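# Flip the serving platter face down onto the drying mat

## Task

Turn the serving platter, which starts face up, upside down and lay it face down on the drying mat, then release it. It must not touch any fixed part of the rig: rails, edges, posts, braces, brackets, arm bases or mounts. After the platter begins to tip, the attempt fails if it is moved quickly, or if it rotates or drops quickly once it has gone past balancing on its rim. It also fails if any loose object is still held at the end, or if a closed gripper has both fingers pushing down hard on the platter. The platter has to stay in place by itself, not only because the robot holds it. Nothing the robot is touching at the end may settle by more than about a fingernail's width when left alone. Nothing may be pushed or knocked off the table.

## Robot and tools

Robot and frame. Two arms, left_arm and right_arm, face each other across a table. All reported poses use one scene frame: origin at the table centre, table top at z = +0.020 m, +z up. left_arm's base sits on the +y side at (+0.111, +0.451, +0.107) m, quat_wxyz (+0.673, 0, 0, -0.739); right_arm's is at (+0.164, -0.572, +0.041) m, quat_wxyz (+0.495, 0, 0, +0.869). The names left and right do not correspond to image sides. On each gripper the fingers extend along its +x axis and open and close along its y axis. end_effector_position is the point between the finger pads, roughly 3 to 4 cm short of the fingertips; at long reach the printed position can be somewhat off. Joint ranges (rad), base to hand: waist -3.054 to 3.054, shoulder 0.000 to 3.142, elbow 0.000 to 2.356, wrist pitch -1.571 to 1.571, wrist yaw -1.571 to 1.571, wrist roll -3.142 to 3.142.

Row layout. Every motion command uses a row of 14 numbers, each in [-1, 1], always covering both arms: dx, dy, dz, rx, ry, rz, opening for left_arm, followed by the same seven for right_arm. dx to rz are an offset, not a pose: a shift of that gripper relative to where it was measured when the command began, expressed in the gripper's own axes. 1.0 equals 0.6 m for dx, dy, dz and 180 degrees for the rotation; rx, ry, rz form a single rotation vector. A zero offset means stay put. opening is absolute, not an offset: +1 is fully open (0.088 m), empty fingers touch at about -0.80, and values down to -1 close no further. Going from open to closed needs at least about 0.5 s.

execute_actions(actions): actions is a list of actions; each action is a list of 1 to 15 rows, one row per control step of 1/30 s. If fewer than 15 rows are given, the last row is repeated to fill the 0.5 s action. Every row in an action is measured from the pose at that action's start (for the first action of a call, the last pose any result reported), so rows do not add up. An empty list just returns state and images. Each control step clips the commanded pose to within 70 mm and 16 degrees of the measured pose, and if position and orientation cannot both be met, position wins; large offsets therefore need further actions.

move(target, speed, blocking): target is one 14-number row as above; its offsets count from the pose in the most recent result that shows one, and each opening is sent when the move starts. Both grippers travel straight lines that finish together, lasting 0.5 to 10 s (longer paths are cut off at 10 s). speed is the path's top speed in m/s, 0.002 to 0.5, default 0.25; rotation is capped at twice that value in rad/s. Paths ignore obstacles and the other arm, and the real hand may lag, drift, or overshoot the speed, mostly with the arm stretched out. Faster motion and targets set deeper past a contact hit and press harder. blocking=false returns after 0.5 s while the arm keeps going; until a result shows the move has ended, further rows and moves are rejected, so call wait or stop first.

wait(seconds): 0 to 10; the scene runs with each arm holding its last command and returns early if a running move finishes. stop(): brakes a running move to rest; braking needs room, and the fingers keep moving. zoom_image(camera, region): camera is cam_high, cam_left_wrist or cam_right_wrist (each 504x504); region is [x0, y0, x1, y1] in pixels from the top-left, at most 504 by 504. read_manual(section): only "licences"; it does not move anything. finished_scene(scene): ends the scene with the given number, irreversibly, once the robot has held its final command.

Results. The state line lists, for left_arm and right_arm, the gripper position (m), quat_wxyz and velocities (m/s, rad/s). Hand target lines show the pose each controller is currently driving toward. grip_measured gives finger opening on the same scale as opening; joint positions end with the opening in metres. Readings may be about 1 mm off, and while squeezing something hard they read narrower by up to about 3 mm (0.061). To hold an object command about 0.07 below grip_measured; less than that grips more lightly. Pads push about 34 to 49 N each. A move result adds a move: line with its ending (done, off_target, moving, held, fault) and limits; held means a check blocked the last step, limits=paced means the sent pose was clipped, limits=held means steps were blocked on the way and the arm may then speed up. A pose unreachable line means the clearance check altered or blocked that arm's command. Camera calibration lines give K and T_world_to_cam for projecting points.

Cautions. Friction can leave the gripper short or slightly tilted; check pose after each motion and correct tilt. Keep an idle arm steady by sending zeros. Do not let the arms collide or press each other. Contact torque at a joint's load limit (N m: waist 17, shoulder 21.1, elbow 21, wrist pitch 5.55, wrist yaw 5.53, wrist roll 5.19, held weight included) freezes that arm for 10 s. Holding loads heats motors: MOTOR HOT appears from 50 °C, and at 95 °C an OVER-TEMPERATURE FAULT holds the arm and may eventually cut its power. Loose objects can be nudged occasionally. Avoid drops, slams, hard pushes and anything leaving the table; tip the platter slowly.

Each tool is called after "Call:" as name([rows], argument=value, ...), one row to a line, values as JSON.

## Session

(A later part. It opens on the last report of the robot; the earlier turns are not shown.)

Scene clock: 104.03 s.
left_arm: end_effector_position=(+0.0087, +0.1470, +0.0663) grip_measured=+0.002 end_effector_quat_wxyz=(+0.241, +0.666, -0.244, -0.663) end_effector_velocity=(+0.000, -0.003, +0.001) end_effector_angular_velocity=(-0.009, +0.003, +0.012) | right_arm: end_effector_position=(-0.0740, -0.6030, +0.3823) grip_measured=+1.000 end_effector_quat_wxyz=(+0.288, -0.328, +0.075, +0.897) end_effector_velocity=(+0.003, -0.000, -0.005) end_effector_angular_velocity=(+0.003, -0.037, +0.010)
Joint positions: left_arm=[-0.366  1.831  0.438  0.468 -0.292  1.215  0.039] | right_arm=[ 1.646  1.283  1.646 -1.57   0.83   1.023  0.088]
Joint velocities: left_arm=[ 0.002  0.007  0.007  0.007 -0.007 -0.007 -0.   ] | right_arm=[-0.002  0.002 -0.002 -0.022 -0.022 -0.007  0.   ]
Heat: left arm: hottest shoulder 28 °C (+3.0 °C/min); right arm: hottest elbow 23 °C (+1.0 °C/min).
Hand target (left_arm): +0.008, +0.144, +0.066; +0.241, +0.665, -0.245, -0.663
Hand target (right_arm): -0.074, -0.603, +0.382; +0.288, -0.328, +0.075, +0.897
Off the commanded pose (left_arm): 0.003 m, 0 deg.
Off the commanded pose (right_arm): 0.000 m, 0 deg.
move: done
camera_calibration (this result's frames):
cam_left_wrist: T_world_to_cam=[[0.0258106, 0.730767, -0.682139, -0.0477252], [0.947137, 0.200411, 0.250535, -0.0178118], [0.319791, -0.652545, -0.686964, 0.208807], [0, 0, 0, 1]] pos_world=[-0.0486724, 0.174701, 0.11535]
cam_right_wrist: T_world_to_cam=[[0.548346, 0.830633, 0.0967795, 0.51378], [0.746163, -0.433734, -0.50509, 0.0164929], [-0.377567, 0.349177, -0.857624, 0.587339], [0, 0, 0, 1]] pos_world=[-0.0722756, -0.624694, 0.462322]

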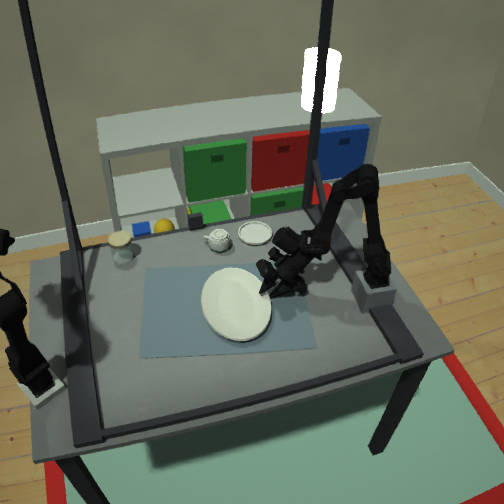

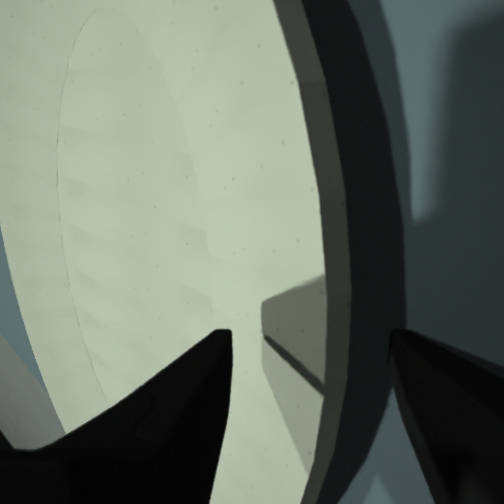

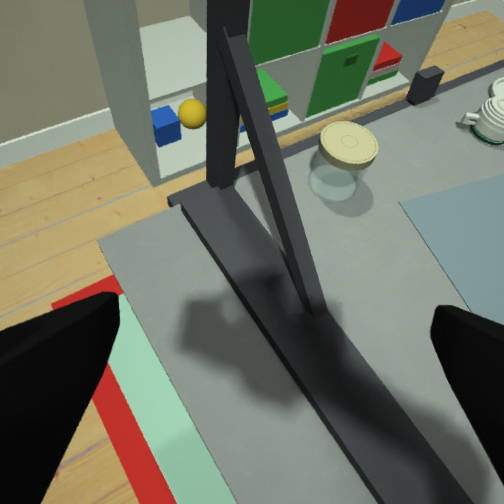

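Close gradually, then lift to standing.

Call:
execute_actions([
  [[0.008,0,0,0,0,0,-0.2,0,0,0,0,0,0,1]],
  [[0.004,0,0,0,0,0,-0.4,0,0,0,0,0,0,1]],
  [[0,0,0,0,0,0,-0.55,0,0,0,0,0,0,1]],
  [[0,0,0,0,0,0,-0.7,0,0,0,0,0,0,1]],
])

Scene clock: 106.17 s.
left_arm: end_effector_position=(+0.0080, +0.1449, +0.0639) grip_measured=-0.519 end_effector_quat_wxyz=(+0.244, +0.664, -0.246, -0.663) end_effector_velocity=(+0.001, +0.002, -0.001) end_effector_angular_velocity=(+0.004, -0.004, +0.008) | right_arm: end_effector_position=(-0.0740, -0.6030, +0.3823) grip_measured=+1.000 end_effector_quat_wxyz=(+0.288, -0.328, +0.075, +0.897) end_effector_velocity=(+0.002, +0.001, -0.001) end_effector_angular_velocity=(+0.003, -0.013, +0.005)
Joint positions: left_arm=[-0.365  1.851  0.44   0.494 -0.291  1.215  0.014] | right_arm=[ 1.646  1.283  1.646 -1.57   0.83   1.023  0.088]
Joint velocities: left_arm=[-0.002 -0.002 -0.002 -0.007 -0.007 -0.007 -0.   ] | right_arm=[-0.002 -0.002 -0.002 -0.007 -0.007 -0.007  0.   ]
Heat: left arm: hottest shoulder 28 °C (+4.1 °C/min); right arm: hottest elbow 23 °C (+1.0 °C/min).
Hand target (left_arm): +0.008, +0.145, +0.064; +0.243, +0.663, -0.246, -0.664
Hand target (right_arm): -0.074, -0.603, +0.382; +0.288, -0.328, +0.075, +0.897
Off the commanded pose (left_arm): 0.000 m, 0 deg.
Off the commanded pose (right_arm): 0.000 m, 0 deg.
camera_calibration (this result's frames):
cam_left_wrist: T_world_to_cam=[[0.0227116, 0.726375, -0.686923, -0.0468464], [0.948007, 0.202521, 0.245495, -0.0161509], [0.317438, -0.656784, -0.684009, 0.206465], [0, 0, 0, 1]] pos_world=[-0.0491647, 0.172902, 0.113009]
cam_right_wrist: T_world_to_cam=[[0.548346, 0.830633, 0.0967795, 0.51378], [0.746163, -0.433734, -0.50509, 0.0164929], [-0.377567, 0.349177, -0.857624, 0.587339], [0, 0, 0, 1]] pos_world=[-0.0722756, -0.624694, 0.462322]

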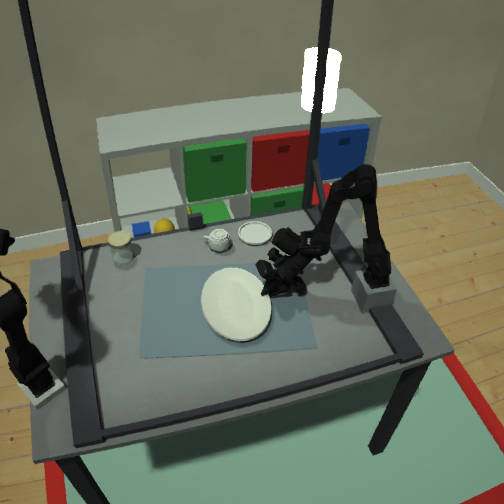

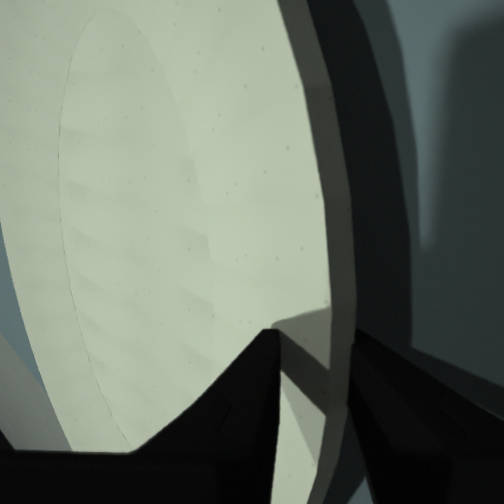

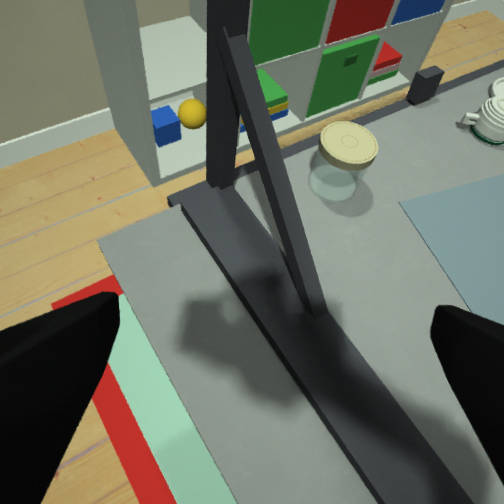

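Call:
move(target=[-0.095,0.115,0,0,0,0,-0.65,0,0,0,0,0,0,1], speed=0.035)

Scene clock: 110.10 s.
left_arm: end_effector_position=(+0.0111, +0.1381, +0.1374) grip_measured=-0.639 end_effector_quat_wxyz=(+0.229, +0.674, -0.234, -0.663) end_effector_velocity=(+0.006, +0.003, -0.000) end_effector_angular_velocity=(+0.008, -0.010, +0.032) | right_arm: end_effector_position=(-0.0740, -0.6030, +0.3823) grip_measured=+1.000 end_effector_quat_wxyz=(+0.288, -0.328, +0.075, +0.897) end_effector_velocity=(+0.004, +0.003, -0.001) end_effector_angular_velocity=(-0.000, -0.015, -0.004)
Joint positions: left_arm=[-0.339  1.538  0.592 -0.01  -0.274  1.233  0.008] | right_arm=[ 1.646  1.283  1.646 -1.57   0.83   1.023  0.088]
Joint velocities: left_arm=[ 0.002 -0.007 -0.002 -0.022 -0.022 -0.022  0.   ] | right_arm=[-0.002 -0.007 -0.002 -0.022 -0.007  0.007  0.   ]
Heat: left arm: hottest shoulder 28 °C (+4.1 °C/min); right arm: hottest elbow 23 °C (+1.0 °C/min).
Hand target (left_arm): +0.008, +0.130, +0.152; +0.244, +0.663, -0.246, -0.663
Hand target (right_arm): -0.074, -0.603, +0.382; +0.288, -0.328, +0.075, +0.897
Off the commanded pose (left_arm): 0.017 m, 3 deg.
Off the commanded pose (right_arm): 0.000 m, 0 deg.
move: off_target (left_arm)
camera_calibration (this result's frames):
cam_left_wrist: T_world_to_cam=[[0.032107, 0.754069, -0.65601, 0.000343699], [0.943685, 0.193365, 0.268455, -0.0376213], [0.329283, -0.627687, -0.705395, 0.250024], [0, 0, 0, 1]] pos_world=[-0.0468371, 0.163952, 0.186691]
cam_right_wrist: T_world_to_cam=[[0.548346, 0.830633, 0.0967795, 0.51378], [0.746163, -0.433734, -0.50509, 0.0164929], [-0.377567, 0.349177, -0.857624, 0.587339], [0, 0, 0, 1]] pos_world=[-0.0722756, -0.624694, 0.462322]

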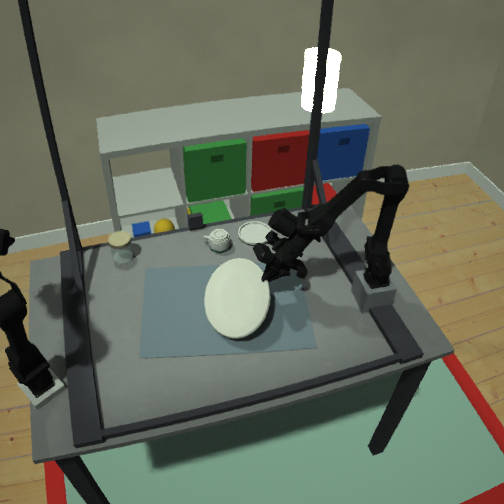

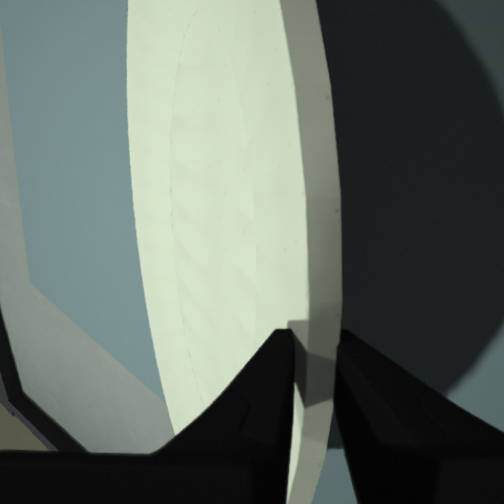

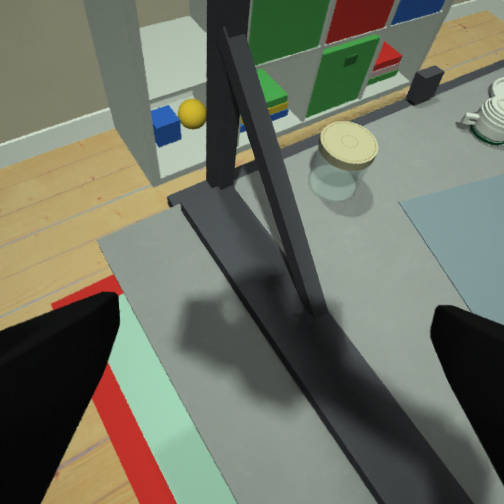

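Call:
move(target=[-0.045,0.215,0,0,0,-0.2,-1,0,0,0,0,0,0,1], speed=0.035)

Scene clock: 119.50 s.
left_arm: end_effector_position=(+0.0093, +0.0524, +0.2329) grip_measured=-0.661 end_effector_quat_wxyz=(+0.015, +0.715, -0.014, -0.699) end_effector_velocity=(-0.000, +0.000, +0.003) end_effector_angular_velocity=(+0.018, +0.003, +0.010) | right_arm: end_effector_position=(-0.0740, -0.6030, +0.3823) grip_measured=+1.000 end_effector_quat_wxyz=(+0.288, -0.328, +0.075, +0.897) end_effector_velocity=(+0.002, +0.001, -0.001) end_effector_angular_velocity=(+0.003, -0.013, +0.005)
Joint positions: left_arm=[-0.168  2.094  1.9   -1.342 -0.034  1.308  0.007] | right_arm=[ 1.646  1.283  1.646 -1.57   0.83   1.023  0.088]
Joint velocities: left_arm=[ 0.002  0.017  0.037 -0.037  0.007 -0.007 -0.   ] | right_arm=[-0.002 -0.002 -0.002 -0.007 -0.007 -0.007  0.   ]
Heat: left arm: hottest shoulder 28 °C (+4.0 °C/min); right arm: hottest elbow 23 °C (+1.0 °C/min).
Hand target (left_arm): +0.009, +0.054, +0.240; +0.013, +0.713, -0.013, -0.701
Hand target (right_arm): -0.074, -0.603, +0.382; +0.288, -0.328, +0.075, +0.897
Off the commanded pose (left_arm): 0.005 m, 1 deg.
Off the commanded pose (right_arm): 0.000 m, 0 deg.
move: done
camera_calibration (this result's frames):
cam_left_wrist: T_world_to_cam=[[0.0199863, 0.995566, -0.0919178, -0.0162379], [0.940009, 0.012605, 0.340917, -0.0523771], [0.340564, -0.0932172, -0.935589, 0.289696], [0, 0, 0, 1]] pos_world=[-0.0491008, 0.0438307, 0.2874]
cam_right_wrist: T_world_to_cam=[[0.548346, 0.830633, 0.0967795, 0.51378], [0.746163, -0.433734, -0.50509, 0.0164929], [-0.377567, 0.349177, -0.857624, 0.587339], [0, 0, 0, 1]] pos_world=[-0.0722756, -0.624694, 0.462322]

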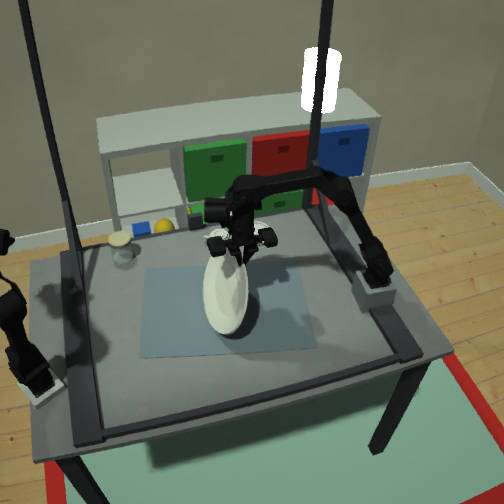

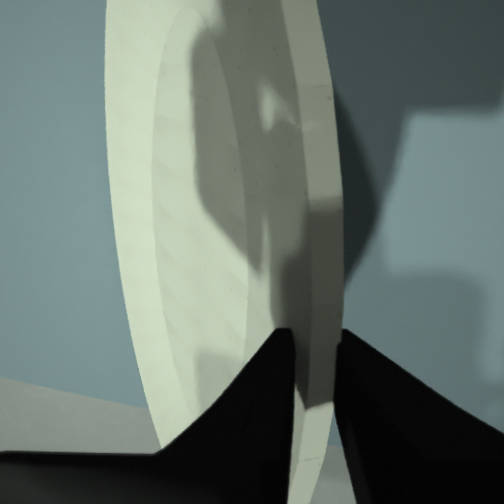

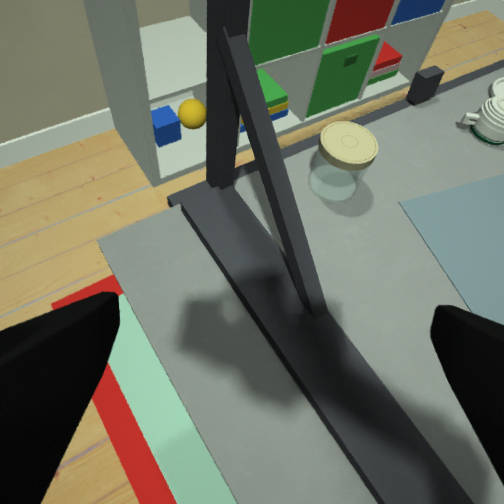

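Call:
move(target=[-0.05,0,0,0,0,0,-1,0,0,0,0,0,0,1], speed=0.02)

Scene clock: 121.53 s.
left_arm: end_effector_position=(+0.0105, +0.0553, +0.2494) grip_measured=-0.671 end_effector_quat_wxyz=(+0.005, +0.719, -0.005, -0.695) end_effector_velocity=(-0.000, -0.001, +0.000) end_effector_angular_velocity=(-0.000, -0.007, +0.020) | right_arm: end_effector_position=(-0.0740, -0.6030, +0.3823) grip_measured=+1.000 end_effector_quat_wxyz=(+0.288, -0.328, +0.075, +0.897) end_effector_velocity=(+0.004, +0.004, +0.002) end_effector_angular_velocity=(+0.026, -0.016, +0.009)
Joint positions: left_arm=[-0.168  2.117  2.    -1.45  -0.036  1.309  0.006] | right_arm=[ 1.646  1.283  1.646 -1.57   0.83   1.023  0.088]
Joint velocities: left_arm=[-0.002  0.007  0.012 -0.007 -0.007 -0.022 -0.   ] | right_arm=[-0.002 -0.007  0.002 -0.022  0.007 -0.022  0.   ]
Heat: left arm: hottest shoulder 28 °C (+4.0 °C/min); right arm: hottest elbow 23 °C (+1.0 °C/min).
Hand target (left_arm): +0.009, +0.054, +0.263; +0.015, +0.715, -0.015, -0.699
Hand target (right_arm): -0.074, -0.603, +0.382; +0.288, -0.328, +0.075, +0.897
Off the commanded pose (left_arm): 0.014 m, 2 deg.
Off the commanded pose (right_arm): 0.000 m, 0 deg.
move: off_target (left_arm)
camera_calibration (this result's frames):
cam_left_wrist: T_world_to_cam=[[0.0210995, 0.997773, -0.0632762, -0.0249393], [0.936547, 0.00242526, 0.350535, -0.060914], [0.349907, -0.0666572, -0.93441, 0.303163], [0, 0, 0, 1]] pos_world=[-0.048504, 0.0452395, 0.303053]
cam_right_wrist: T_world_to_cam=[[0.548346, 0.830633, 0.0967795, 0.51378], [0.746163, -0.433734, -0.50509, 0.0164929], [-0.377567, 0.349177, -0.857624, 0.587339], [0, 0, 0, 1]] pos_world=[-0.0722756, -0.624694, 0.462322]

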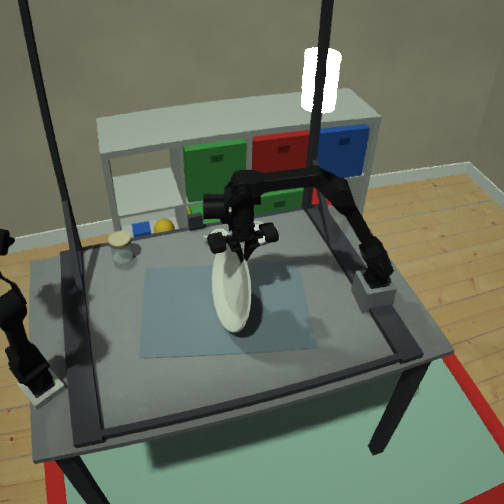

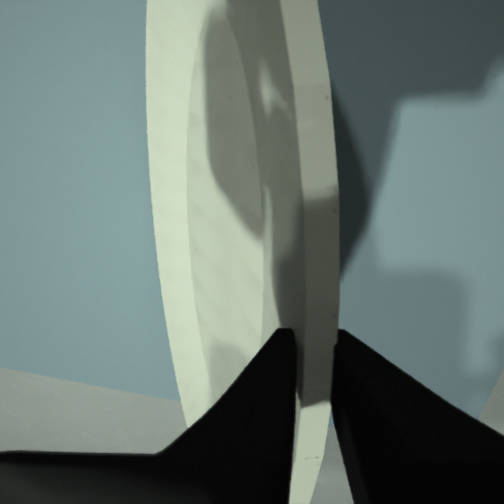

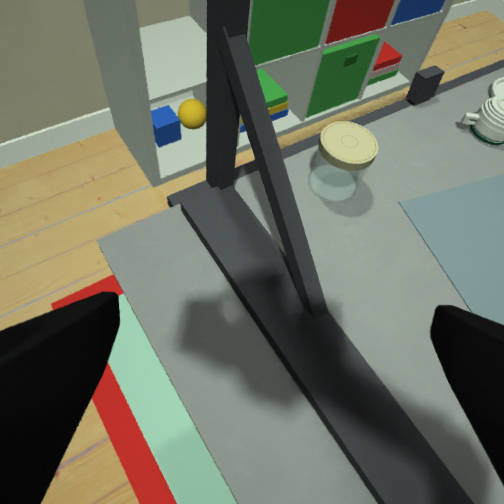

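Call:
move(target=[0.05,0,0,0,0,0,-0.4,0,0,0,0,0,0,1], speed=0.015)

Scene clock: 124.03 s.
left_arm: end_effector_position=(+0.0082, +0.0576, +0.2245) grip_measured=-0.401 end_effector_quat_wxyz=(+0.002, +0.716, -0.005, -0.698) end_effector_velocity=(+0.001, -0.005, +0.000) end_effector_angular_velocity=(-0.028, -0.015, +0.020) | right_arm: end_effector_position=(-0.0740, -0.6030, +0.3823) grip_measured=+1.000 end_effector_quat_wxyz=(+0.288, -0.328, +0.075, +0.897) end_effector_velocity=(+0.001, +0.000, -0.004) end_effector_angular_velocity=(+0.009, -0.021, +0.005)
Joint positions: left_arm=[-0.172  2.103  1.88  -1.345 -0.028  1.309  0.019] | right_arm=[ 1.646  1.283  1.646 -1.57   0.83   1.023  0.088]
Joint velocities: left_arm=[-0.002 -0.002 -0.002  0.022 -0.022 -0.022 -0.   ] | right_arm=[-0.002  0.002 -0.007 -0.007 -0.007 -0.007  0.   ]
Heat: left arm: hottest shoulder 29 °C (+5.1 °C/min); right arm: hottest elbow 23 °C (+1.0 °C/min).
Hand target (left_arm): +0.012, +0.055, +0.220; +0.005, +0.719, -0.005, -0.695
Hand target (right_arm): -0.074, -0.603, +0.382; +0.288, -0.328, +0.075, +0.897
Off the commanded pose (left_arm): 0.007 m, 1 deg.
Off the commanded pose (right_arm): 0.000 m, 0 deg.
move: done
camera_calibration (this result's frames):
cam_left_wrist: T_world_to_cam=[[0.0244831, 0.997905, -0.05989, -0.0295415], [0.939093, -0.00241552, 0.343654, -0.0482914], [0.34279, -0.064656, -0.937185, 0.281404], [0, 0, 0, 1]] pos_world=[-0.0503891, 0.0475575, 0.278554]
cam_right_wrist: T_world_to_cam=[[0.548346, 0.830633, 0.0967795, 0.51378], [0.746163, -0.433734, -0.50509, 0.0164929], [-0.377567, 0.349177, -0.857624, 0.587339], [0, 0, 0, 1]] pos_world=[-0.0722756, -0.624694, 0.462322]

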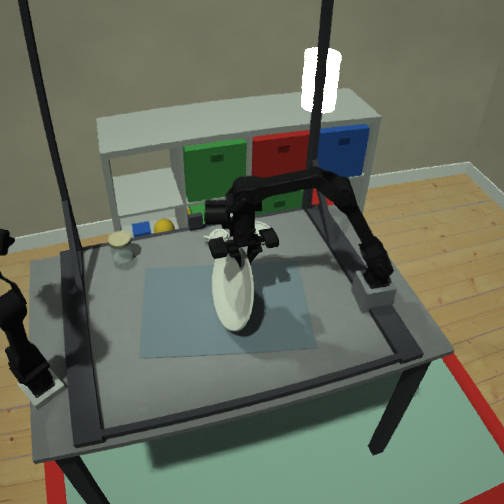

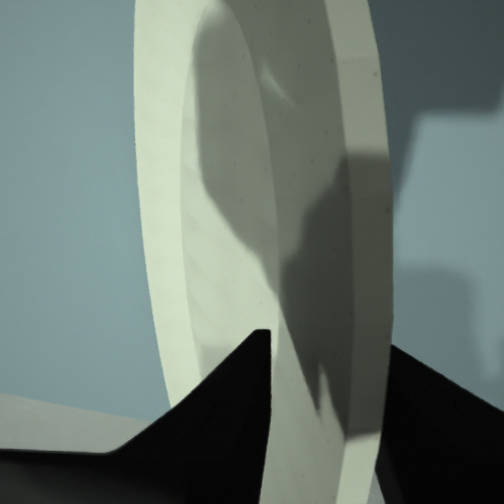

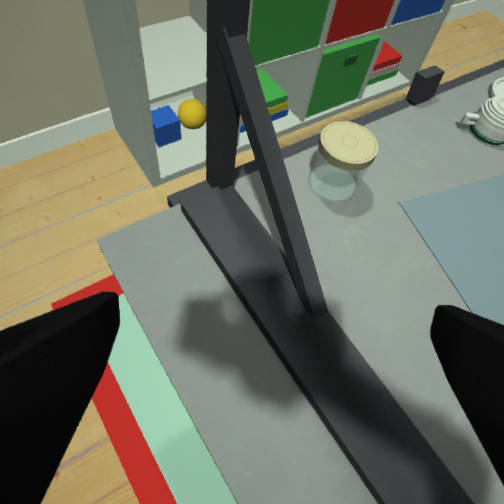

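Call:
execute_actions([
  [[0.012,0,0,0,0,0,-0.4,0,0,0,0,0,0,1]],
  [[0.012,0,0,0,0,0,-0.4,0,0,0,0,0,0,1]],
  [[0,0,0,0,0,0,-0.55,0,0,0,0,0,0,1]],
  [[0,0,0,0,0,0,-0.7,0,0,0,0,0,0,1]],
  [[0,0,0,0,0,0,-1,0,0,0,0,0,0,1]],
  [[0,0,0,0,0,0,-1,0,0,0,0,0,0,1]],
])

Scene clock: 127.47 s.
left_arm: end_effector_position=(+0.0033, +0.0525, +0.2228) grip_measured=-0.657 end_effector_quat_wxyz=(+0.014, +0.714, -0.023, -0.700) end_effector_velocity=(+0.001, +0.002, +0.000) end_effector_angular_velocity=(+0.005, -0.009, +0.005) | right_arm: end_effector_position=(-0.0740, -0.6030, +0.3823) grip_measured=+1.000 end_effector_quat_wxyz=(+0.288, -0.328, +0.075, +0.897) end_effector_velocity=(+0.002, +0.001, -0.001) end_effector_angular_velocity=(+0.003, -0.013, +0.005)
Joint positions: left_arm=[-0.182  2.089  1.851 -1.288 -0.033  1.309  0.007] | right_arm=[ 1.646  1.283  1.646 -1.57   0.83   1.023  0.088]
Joint velocities: left_arm=[-0.002 -0.002 -0.002 -0.007 -0.007 -0.007 -0.   ] | right_arm=[-0.002 -0.002 -0.002 -0.007 -0.007 -0.007  0.   ]
Heat: left arm: hottest shoulder 29 °C (+4.0 °C/min); right arm: hottest elbow 23 °C (+1.0 °C/min).
Hand target (left_arm): +0.003, +0.054, +0.222; +0.010, +0.714, -0.019, -0.700
Hand target (right_arm): -0.074, -0.603, +0.382; +0.288, -0.328, +0.075, +0.897
Off the commanded pose (left_arm): 0.002 m, 1 deg.
Off the commanded pose (right_arm): 0.000 m, 0 deg.
camera_calibration (this result's frames):
cam_left_wrist: T_world_to_cam=[[0.0336939, 0.994218, -0.101959, -0.014946], [0.941446, 0.00267026, 0.337154, -0.0419431], [0.335477, -0.107349, -0.935912, 0.283157], [0, 0, 0, 1]] pos_world=[-0.0550016, 0.0453681, 0.277627]
cam_right_wrist: T_world_to_cam=[[0.548346, 0.830633, 0.0967795, 0.51378], [0.746163, -0.433734, -0.50509, 0.0164929], [-0.377567, 0.349177, -0.857624, 0.587339], [0, 0, 0, 1]] pos_world=[-0.0722756, -0.624694, 0.462322]

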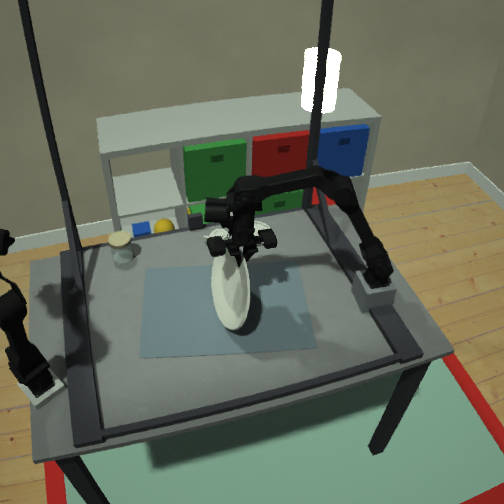

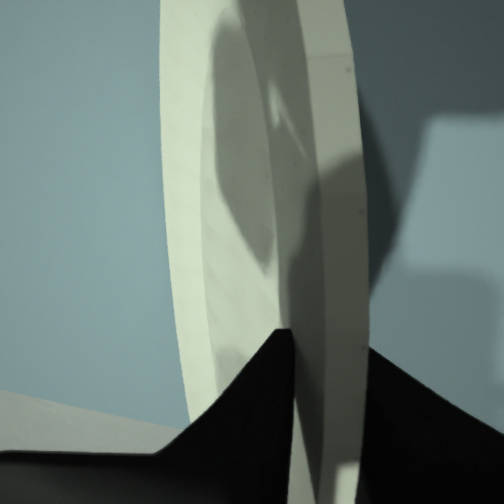

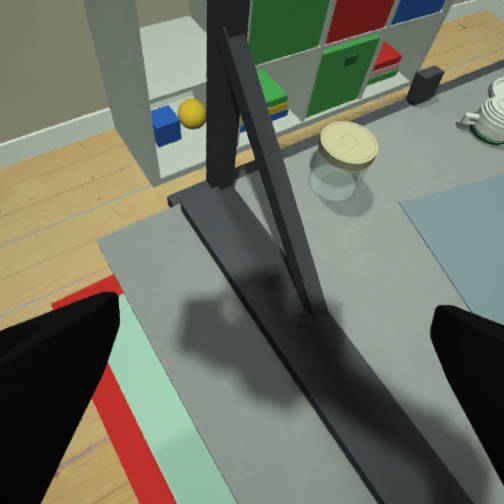

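Call:
move(target=[-0.15,-0.09,-0.04,0,0,0,-1,0,0,0,0,0,0,1], speed=0.035)

Scene clock: 131.17 s.
left_arm: end_effector_position=(+0.0257, +0.1149, +0.2819) grip_measured=-0.693 end_effector_quat_wxyz=(-0.017, +0.720, +0.008, -0.693) end_effector_velocity=(-0.002, +0.002, +0.001) end_effector_angular_velocity=(+0.003, +0.006, +0.020) | right_arm: end_effector_position=(-0.0740, -0.6030, +0.3823) grip_measured=+1.000 end_effector_quat_wxyz=(+0.288, -0.328, +0.075, +0.897) end_effector_velocity=(+0.003, +0.002, -0.002) end_effector_angular_velocity=(+0.011, -0.025, +0.005)
Joint positions: left_arm=[-0.167  1.908  1.827 -1.534 -0.028  1.322  0.005] | right_arm=[ 1.646  1.283  1.646 -1.57   0.83   1.023  0.088]
Joint velocities: left_arm=[-0.002 -0.002  0.002 -0.007  0.007 -0.022 -0.   ] | right_arm=[-0.002 -0.002 -0.002 -0.022 -0.007 -0.007  0.   ]
Heat: left arm: hottest shoulder 30 °C (+4.1 °C/min); right arm: hottest elbow 23 °C (+0.0 °C/min).
Hand target (left_arm): +0.027, +0.113, +0.309; +0.014, +0.714, -0.023, -0.700
Hand target (right_arm): -0.074, -0.603, +0.382; +0.288, -0.328, +0.075, +0.897
Off the commanded pose (left_arm): 0.029 m, 5 deg.
Off the commanded pose (right_arm): 0.000 m, 0 deg.
move: off_target (left_arm)
camera_calibration (this result's frames):
cam_left_wrist: T_world_to_cam=[[0.0337046, 0.99933, -0.0143007, -0.0969417], [0.934671, -0.0264505, 0.354529, -0.0844402], [0.353913, -0.0253157, -0.934936, 0.327513], [0, 0, 0, 1]] pos_world=[-0.03372, 0.102934, 0.334754]
cam_right_wrist: T_world_to_cam=[[0.548346, 0.830633, 0.0967795, 0.51378], [0.746163, -0.433734, -0.50509, 0.0164929], [-0.377567, 0.349177, -0.857624, 0.587339], [0, 0, 0, 1]] pos_world=[-0.0722756, -0.624694, 0.462322]

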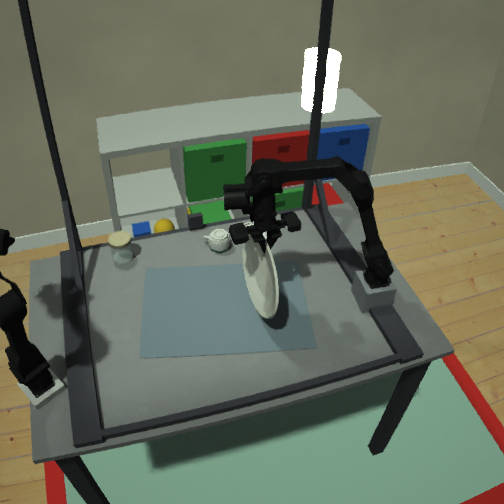

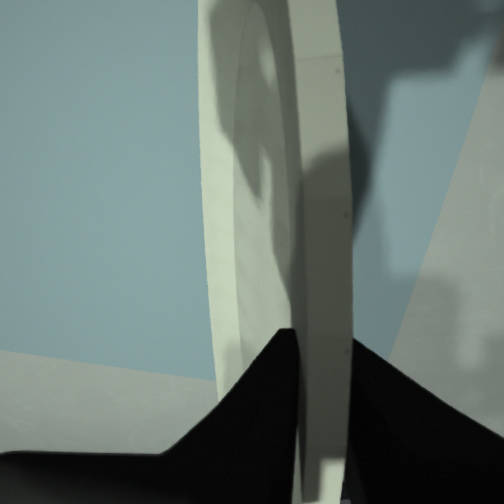

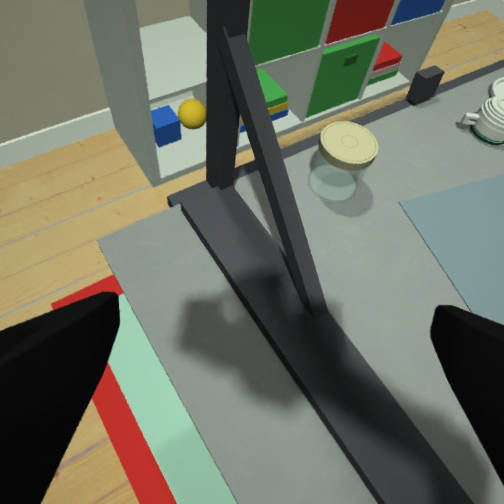

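Call:
move(target=[-0.03,0,0,-0.917,0,0,-1,0,0,0,0,0,0,1], speed=0.16)

Scene clock: 140.77 s.
left_arm: end_effector_position=(+0.0257, +0.1166, +0.2787) grip_measured=-0.693 end_effector_quat_wxyz=(+0.712, +0.126, +0.687, -0.070) end_effector_velocity=(-0.002, -0.001, +0.001) end_effector_angular_velocity=(-0.015, -0.006, +0.014) | right_arm: end_effector_position=(-0.0740, -0.6030, +0.3823) grip_measured=+1.000 end_effector_quat_wxyz=(+0.288, -0.328, +0.075, +0.897) end_effector_velocity=(+0.002, +0.001, -0.001) end_effector_angular_velocity=(-0.006, -0.007, -0.004)
Joint positions: left_arm=[-0.167  1.936  1.849 -1.568 -0.026 -1.554  0.005] | right_arm=[ 1.646  1.283  1.646 -1.57   0.83   1.023  0.088]
Joint velocities: left_arm=[-0.007 -0.002  0.002  0.007 -0.007 -0.022 -0.   ] | right_arm=[-0.002 -0.002 -0.002 -0.007 -0.007  0.007  0.   ]
Heat: left arm: hottest shoulder 32 °C (+5.0 °C/min); right arm: hottest elbow 23 °C (+0.0 °C/min).
Hand target (left_arm): +0.025, +0.115, +0.299; +0.711, +0.102, +0.690, -0.090
Hand target (right_arm): -0.074, -0.603, +0.382; +0.288, -0.328, +0.075, +0.897
Off the commanded pose (left_arm): 0.021 m, 2 deg.
Off the commanded pose (right_arm): 0.000 m, 0 deg.
joint sent to its limit (left arm) — the command would take joint 4 (wrist pitch) past its lower limit, so that joint was sent only as far as its limit.
move: off_target (left_arm)
camera_calibration (this result's frames):
cam_left_wrist: T_world_to_cam=[[-0.289509, -0.947656, -0.134654, 0.170167], [-0.924752, 0.240616, 0.294853, -0.0499654], [-0.24702, 0.209884, -0.946007, 0.315589], [0, 0, 0, 1]] pos_world=[0.0810162, 0.107045, 0.336196]
cam_right_wrist: T_world_to_cam=[[0.548346, 0.830633, 0.0967795, 0.51378], [0.746163, -0.433734, -0.50509, 0.0164929], [-0.377567, 0.349177, -0.857624, 0.587339], [0, 0, 0, 1]] pos_world=[-0.0722756, -0.624694, 0.462322]

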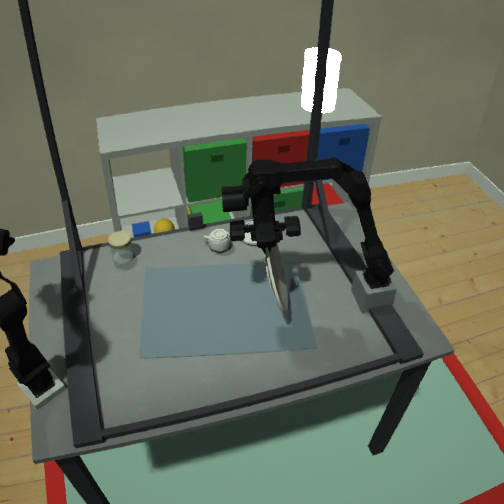

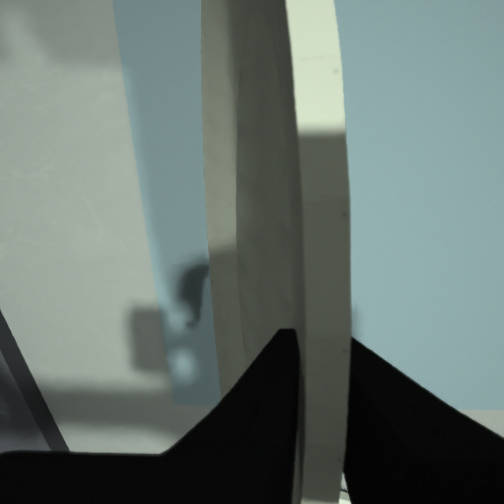

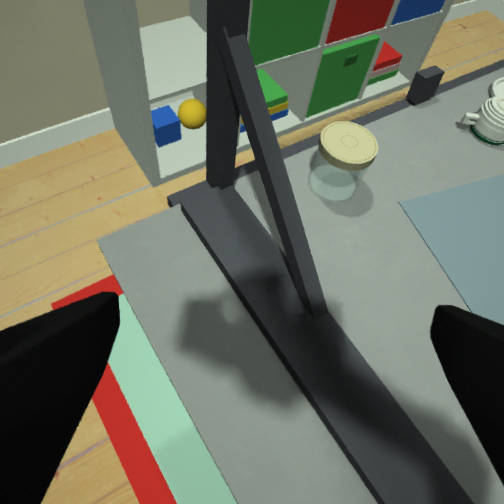

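Call:
move(target=[0,-0.162,0.042,0,0,-0.067,-1,0,0,0,0,0,0,1], speed=0.03)

Scene clock: 144.77 s.
left_arm: end_effector_position=(+0.0234, +0.0232, +0.2476) grip_measured=-0.693 end_effector_quat_wxyz=(+0.704, +0.078, +0.696, -0.119) end_effector_velocity=(-0.002, -0.001, -0.002) end_effector_angular_velocity=(+0.006, -0.008, +0.000) | right_arm: end_effector_position=(-0.0740, -0.6030, +0.3823) grip_measured=+1.000 end_effector_quat_wxyz=(+0.288, -0.328, +0.075, +0.897) end_effector_velocity=(+0.004, +0.002, -0.004) end_effector_angular_velocity=(+0.005, -0.023, -0.004)
Joint positions: left_arm=[-0.114  2.201  2.126 -1.439 -0.016 -1.497  0.005] | right_arm=[ 1.646  1.283  1.646 -1.57   0.83   1.023  0.088]
Joint velocities: left_arm=[-0.007  0.012  0.012 -0.007 -0.007 -0.007 -0.   ] | right_arm=[-0.002 -0.002 -0.007 -0.022 -0.007  0.007  0.   ]
Heat: left arm: hottest shoulder 33 °C (+5.0 °C/min); right arm: hottest elbow 23 °C (+0.0 °C/min).
Hand target (left_arm): +0.023, +0.017, +0.271; +0.701, +0.053, +0.697, -0.145
Hand target (right_arm): -0.074, -0.603, +0.382; +0.288, -0.328, +0.075, +0.897
Off the commanded pose (left_arm): 0.024 m, 4 deg.
Off the commanded pose (right_arm): 0.000 m, 0 deg.
move: off_target (left_arm)
camera_calibration (this result's frames):
cam_left_wrist: T_world_to_cam=[[-0.29518, -0.955431, 0.00448769, 0.0426848], [-0.911267, 0.282941, 0.299228, -0.022874], [-0.287162, 0.0842368, -0.954171, 0.311128], [0, 0, 0, 1]] pos_world=[0.0810996, 0.0210459, 0.303523]
cam_right_wrist: T_world_to_cam=[[0.548346, 0.830633, 0.0967795, 0.51378], [0.746163, -0.433734, -0.50509, 0.0164929], [-0.377567, 0.349177, -0.857624, 0.587339], [0, 0, 0, 1]] pos_world=[-0.0722756, -0.624694, 0.462322]

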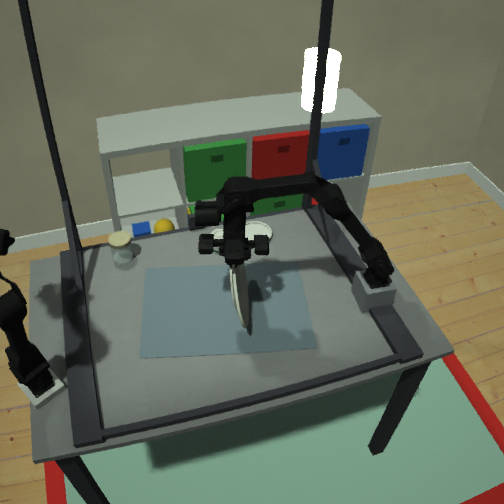

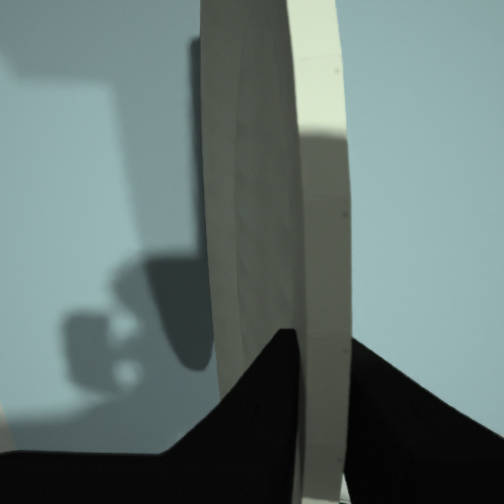

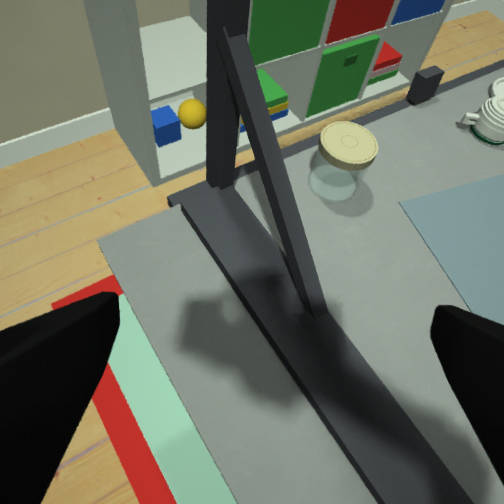

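Call:
move(target=[-0.01,-0.06,0.015,0,0,-0.11,-1,0,0,0,0,0,0,1], speed=0.025)

Scene clock: 152.10 s.
left_arm: end_effector_position=(+0.0240, +0.0010, +0.2351) grip_measured=-0.524 end_effector_quat_wxyz=(+0.682, -0.007, +0.703, -0.204) end_effector_velocity=(+0.004, -0.004, +0.000) end_effector_angular_velocity=(-0.021, -0.020, +0.002) | right_arm: end_effector_position=(-0.0740, -0.6030, +0.3823) grip_measured=+1.000 end_effector_quat_wxyz=(+0.288, -0.328, +0.075, +0.897) end_effector_velocity=(-0.000, -0.001, -0.001) end_effector_angular_velocity=(-0.014, +0.006, -0.004)
Joint positions: left_arm=[-0.092  2.049  1.803 -1.024  0.016 -1.476  0.013] | right_arm=[ 1.646  1.283  1.646 -1.57   0.83   1.023  0.088]
Joint velocities: left_arm=[ 0.002 -0.002 -0.007  0.022 -0.022  0.007  0.   ] | right_arm=[-0.002 -0.002 -0.002  0.007 -0.007  0.007  0.   ]
Heat: left arm: hottest shoulder 34 °C (+5.1 °C/min); right arm: hottest elbow 23 °C (+0.0 °C/min).
Hand target (left_arm): +0.022, -0.012, +0.256; +0.673, -0.042, +0.699, -0.238
Hand target (right_arm): -0.074, -0.603, +0.382; +0.288, -0.328, +0.075, +0.897
Off the commanded pose (left_arm): 0.025 m, 6 deg.
Off the commanded pose (right_arm): 0.000 m, 0 deg.
move: off_target (left_arm)
camera_calibration (this result's frames):
cam_left_wrist: T_world_to_cam=[[-0.290196, -0.924388, 0.247576, -0.035606], [-0.887469, 0.356749, 0.291769, -0.0112089], [-0.35803, -0.135046, -0.923892, 0.296058], [0, 0, 0, 1]] pos_world=[0.0857174, 0.0110664, 0.285611]
cam_right_wrist: T_world_to_cam=[[0.548346, 0.830633, 0.0967795, 0.51378], [0.746163, -0.433734, -0.50509, 0.0164929], [-0.377567, 0.349177, -0.857624, 0.587339], [0, 0, 0, 1]] pos_world=[-0.0722756, -0.624694, 0.462322]

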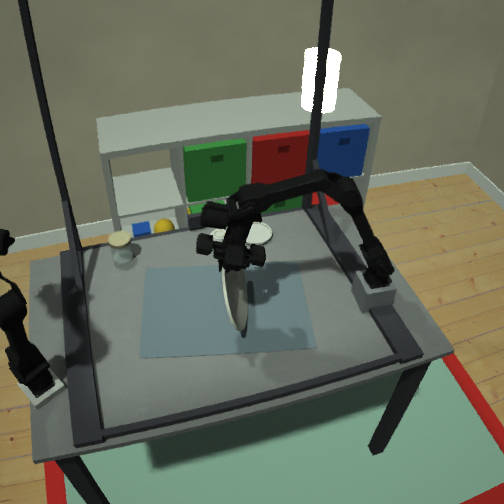

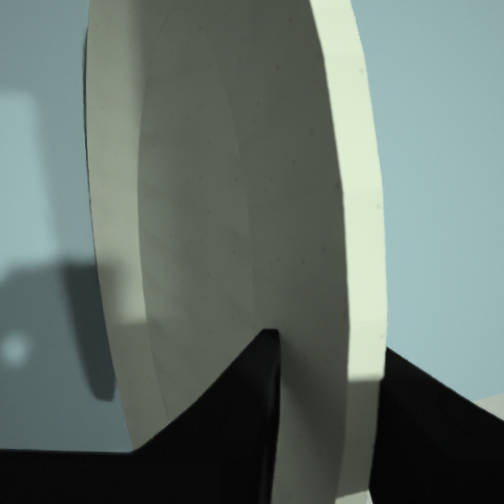

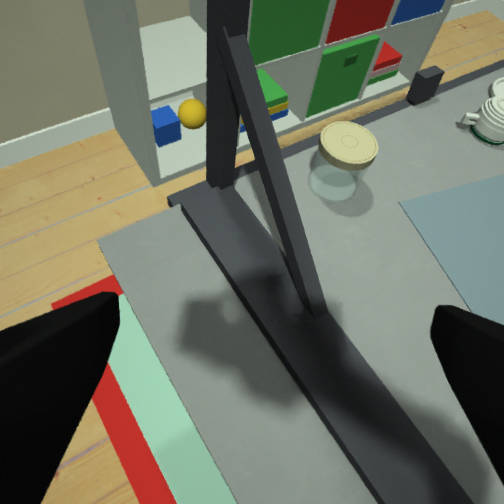

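Call:
move(target=[-0.1,0,0,0,0,0,-1,0,0,0,0,0,0,1], speed=0.025)

Scene clock: 155.07 s.
left_arm: end_effector_position=(+0.0299, +0.0267, +0.2539) grip_measured=-0.693 end_effector_quat_wxyz=(+0.689, +0.030, +0.705, -0.166) end_effector_velocity=(+0.001, +0.005, -0.001) end_effector_angular_velocity=(+0.023, +0.004, +0.008) | right_arm: end_effector_position=(-0.0740, -0.6030, +0.3823) grip_measured=+1.000 end_effector_quat_wxyz=(+0.288, -0.328, +0.075, +0.897) end_effector_velocity=(+0.003, -0.000, -0.005) end_effector_angular_velocity=(+0.012, -0.044, +0.019)
Joint positions: left_arm=[-0.091  2.038  1.884 -1.223  0.013 -1.476  0.005] | right_arm=[ 1.646  1.283  1.646 -1.57   0.83   1.023  0.088]
Joint velocities: left_arm=[ 0.002 -0.002 -0.002 -0.022  0.007 -0.007 -0.   ] | right_arm=[-0.002  0.002 -0.002 -0.022 -0.022 -0.022  0.   ]
Heat: left arm: hottest shoulder 35 °C (+6.1 °C/min); right arm: hottest elbow 23 °C (+0.0 °C/min).
Hand target (left_arm): +0.028, +0.021, +0.292; +0.682, -0.007, +0.703, -0.204
Hand target (right_arm): -0.074, -0.603, +0.382; +0.288, -0.328, +0.075, +0.897
Off the commanded pose (left_arm): 0.040 m, 6 deg.
Off the commanded pose (right_arm): 0.000 m, 0 deg.
move: off_target (left_arm)
camera_calibration (this result's frames):
cam_left_wrist: T_world_to_cam=[[-0.292506, -0.945642, 0.142132, 0.0126344], [-0.89506, 0.323063, 0.307404, -0.0233933], [-0.336612, -0.0372991, -0.940905, 0.320034], [0, 0, 0, 1]] pos_world=[0.0904846, 0.0314421, 0.306517]
cam_right_wrist: T_world_to_cam=[[0.548346, 0.830633, 0.0967795, 0.51378], [0.746163, -0.433734, -0.50509, 0.0164929], [-0.377567, 0.349177, -0.857624, 0.587339], [0, 0, 0, 1]] pos_world=[-0.0722756, -0.624694, 0.462322]

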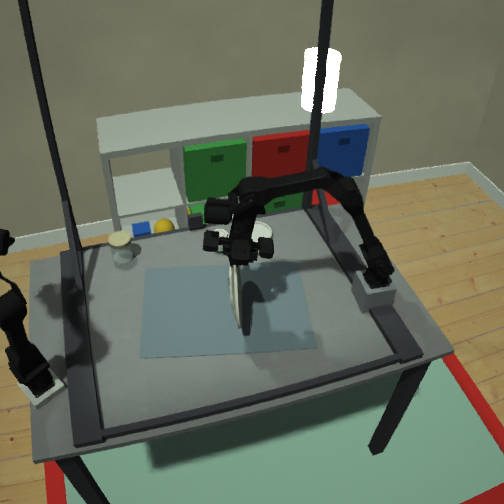

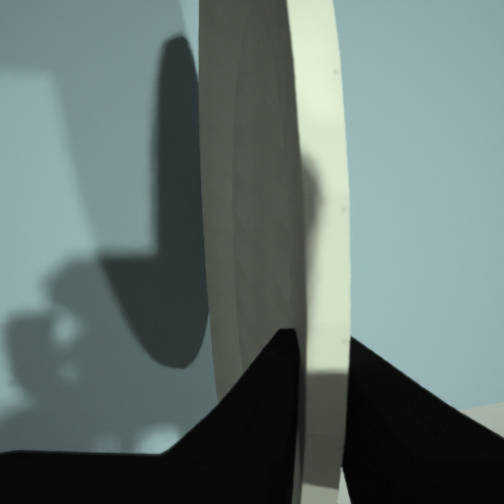

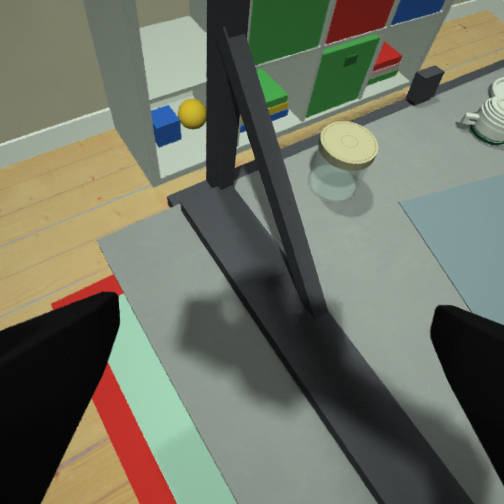

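Call:
move(target=[-0.07,-0.02,0,0,0,-0.15,-1,0,0,0,0,0,0,1], speed=0.025)

Scene clock: 164.93 s.
left_arm: end_effector_position=(+0.0293, +0.0291, +0.2587) grip_measured=-0.694 end_effector_quat_wxyz=(+0.646, -0.095, +0.701, -0.286) end_effector_velocity=(+0.005, +0.001, -0.001) end_effector_angular_velocity=(-0.005, -0.014, +0.020) | right_arm: end_effector_position=(-0.0740, -0.6030, +0.3823) grip_measured=+1.000 end_effector_quat_wxyz=(+0.288, -0.328, +0.075, +0.897) end_effector_velocity=(+0.002, +0.001, -0.001) end_effector_angular_velocity=(+0.003, -0.013, +0.005)
Joint positions: left_arm=[-0.077  1.743  1.399 -0.678  0.059 -1.476  0.005] | right_arm=[ 1.646  1.283  1.646 -1.57   0.83   1.023  0.088]
Joint velocities: left_arm=[ 0.002 -0.007 -0.012  0.007 -0.022 -0.007 -0.   ] | right_arm=[-0.002 -0.002 -0.002 -0.007 -0.007 -0.007  0.   ]
Heat: left arm: hottest shoulder 38 °C (+10.0 °C/min); right arm: hottest elbow 24 °C (+1.0 °C/min).
Hand target (left_arm): +0.029, +0.025, +0.297; +0.631, -0.134, +0.692, -0.322
Hand target (right_arm): -0.074, -0.603, +0.382; +0.288, -0.328, +0.075, +0.897
Off the commanded pose (left_arm): 0.039 m, 6 deg.
Off the commanded pose (right_arm): 0.000 m, 0 deg.
move: off_target (left_arm)
camera_calibration (this result's frames):
cam_left_wrist: T_world_to_cam=[[-0.262955, -0.836764, 0.480293, -0.0775233], [-0.86315, 0.426449, 0.270393, -0.0206167], [-0.431076, -0.343464, -0.83439, 0.308593], [0, 0, 0, 1]] pos_world=[0.0948466, 0.0499139, 0.300296]
cam_right_wrist: T_world_to_cam=[[0.548346, 0.830633, 0.0967795, 0.51378], [0.746163, -0.433734, -0.50509, 0.0164929], [-0.377567, 0.349177, -0.857624, 0.587339], [0, 0, 0, 1]] pos_world=[-0.0722756, -0.624694, 0.462322]

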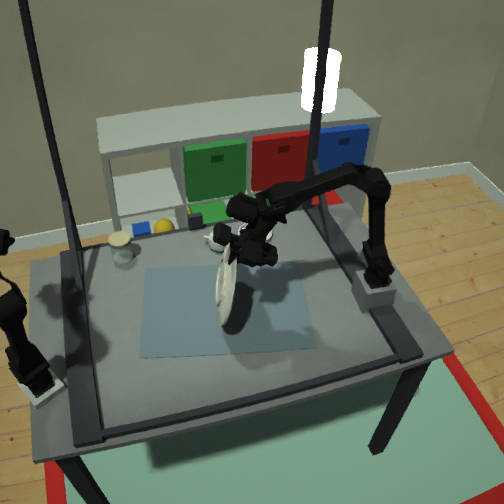

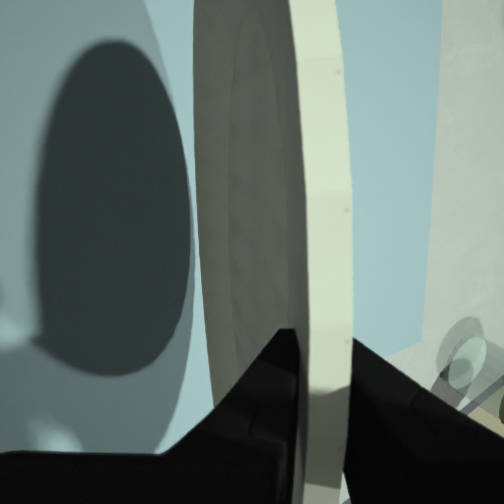

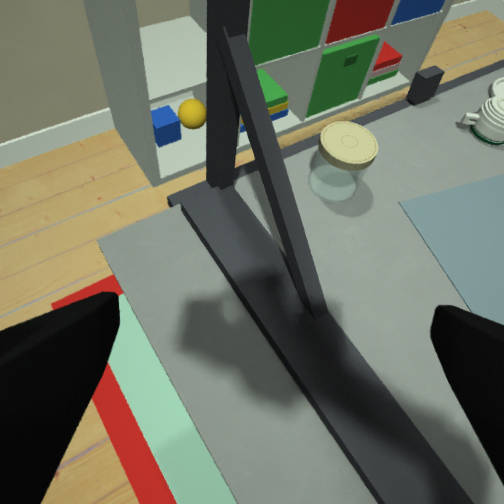

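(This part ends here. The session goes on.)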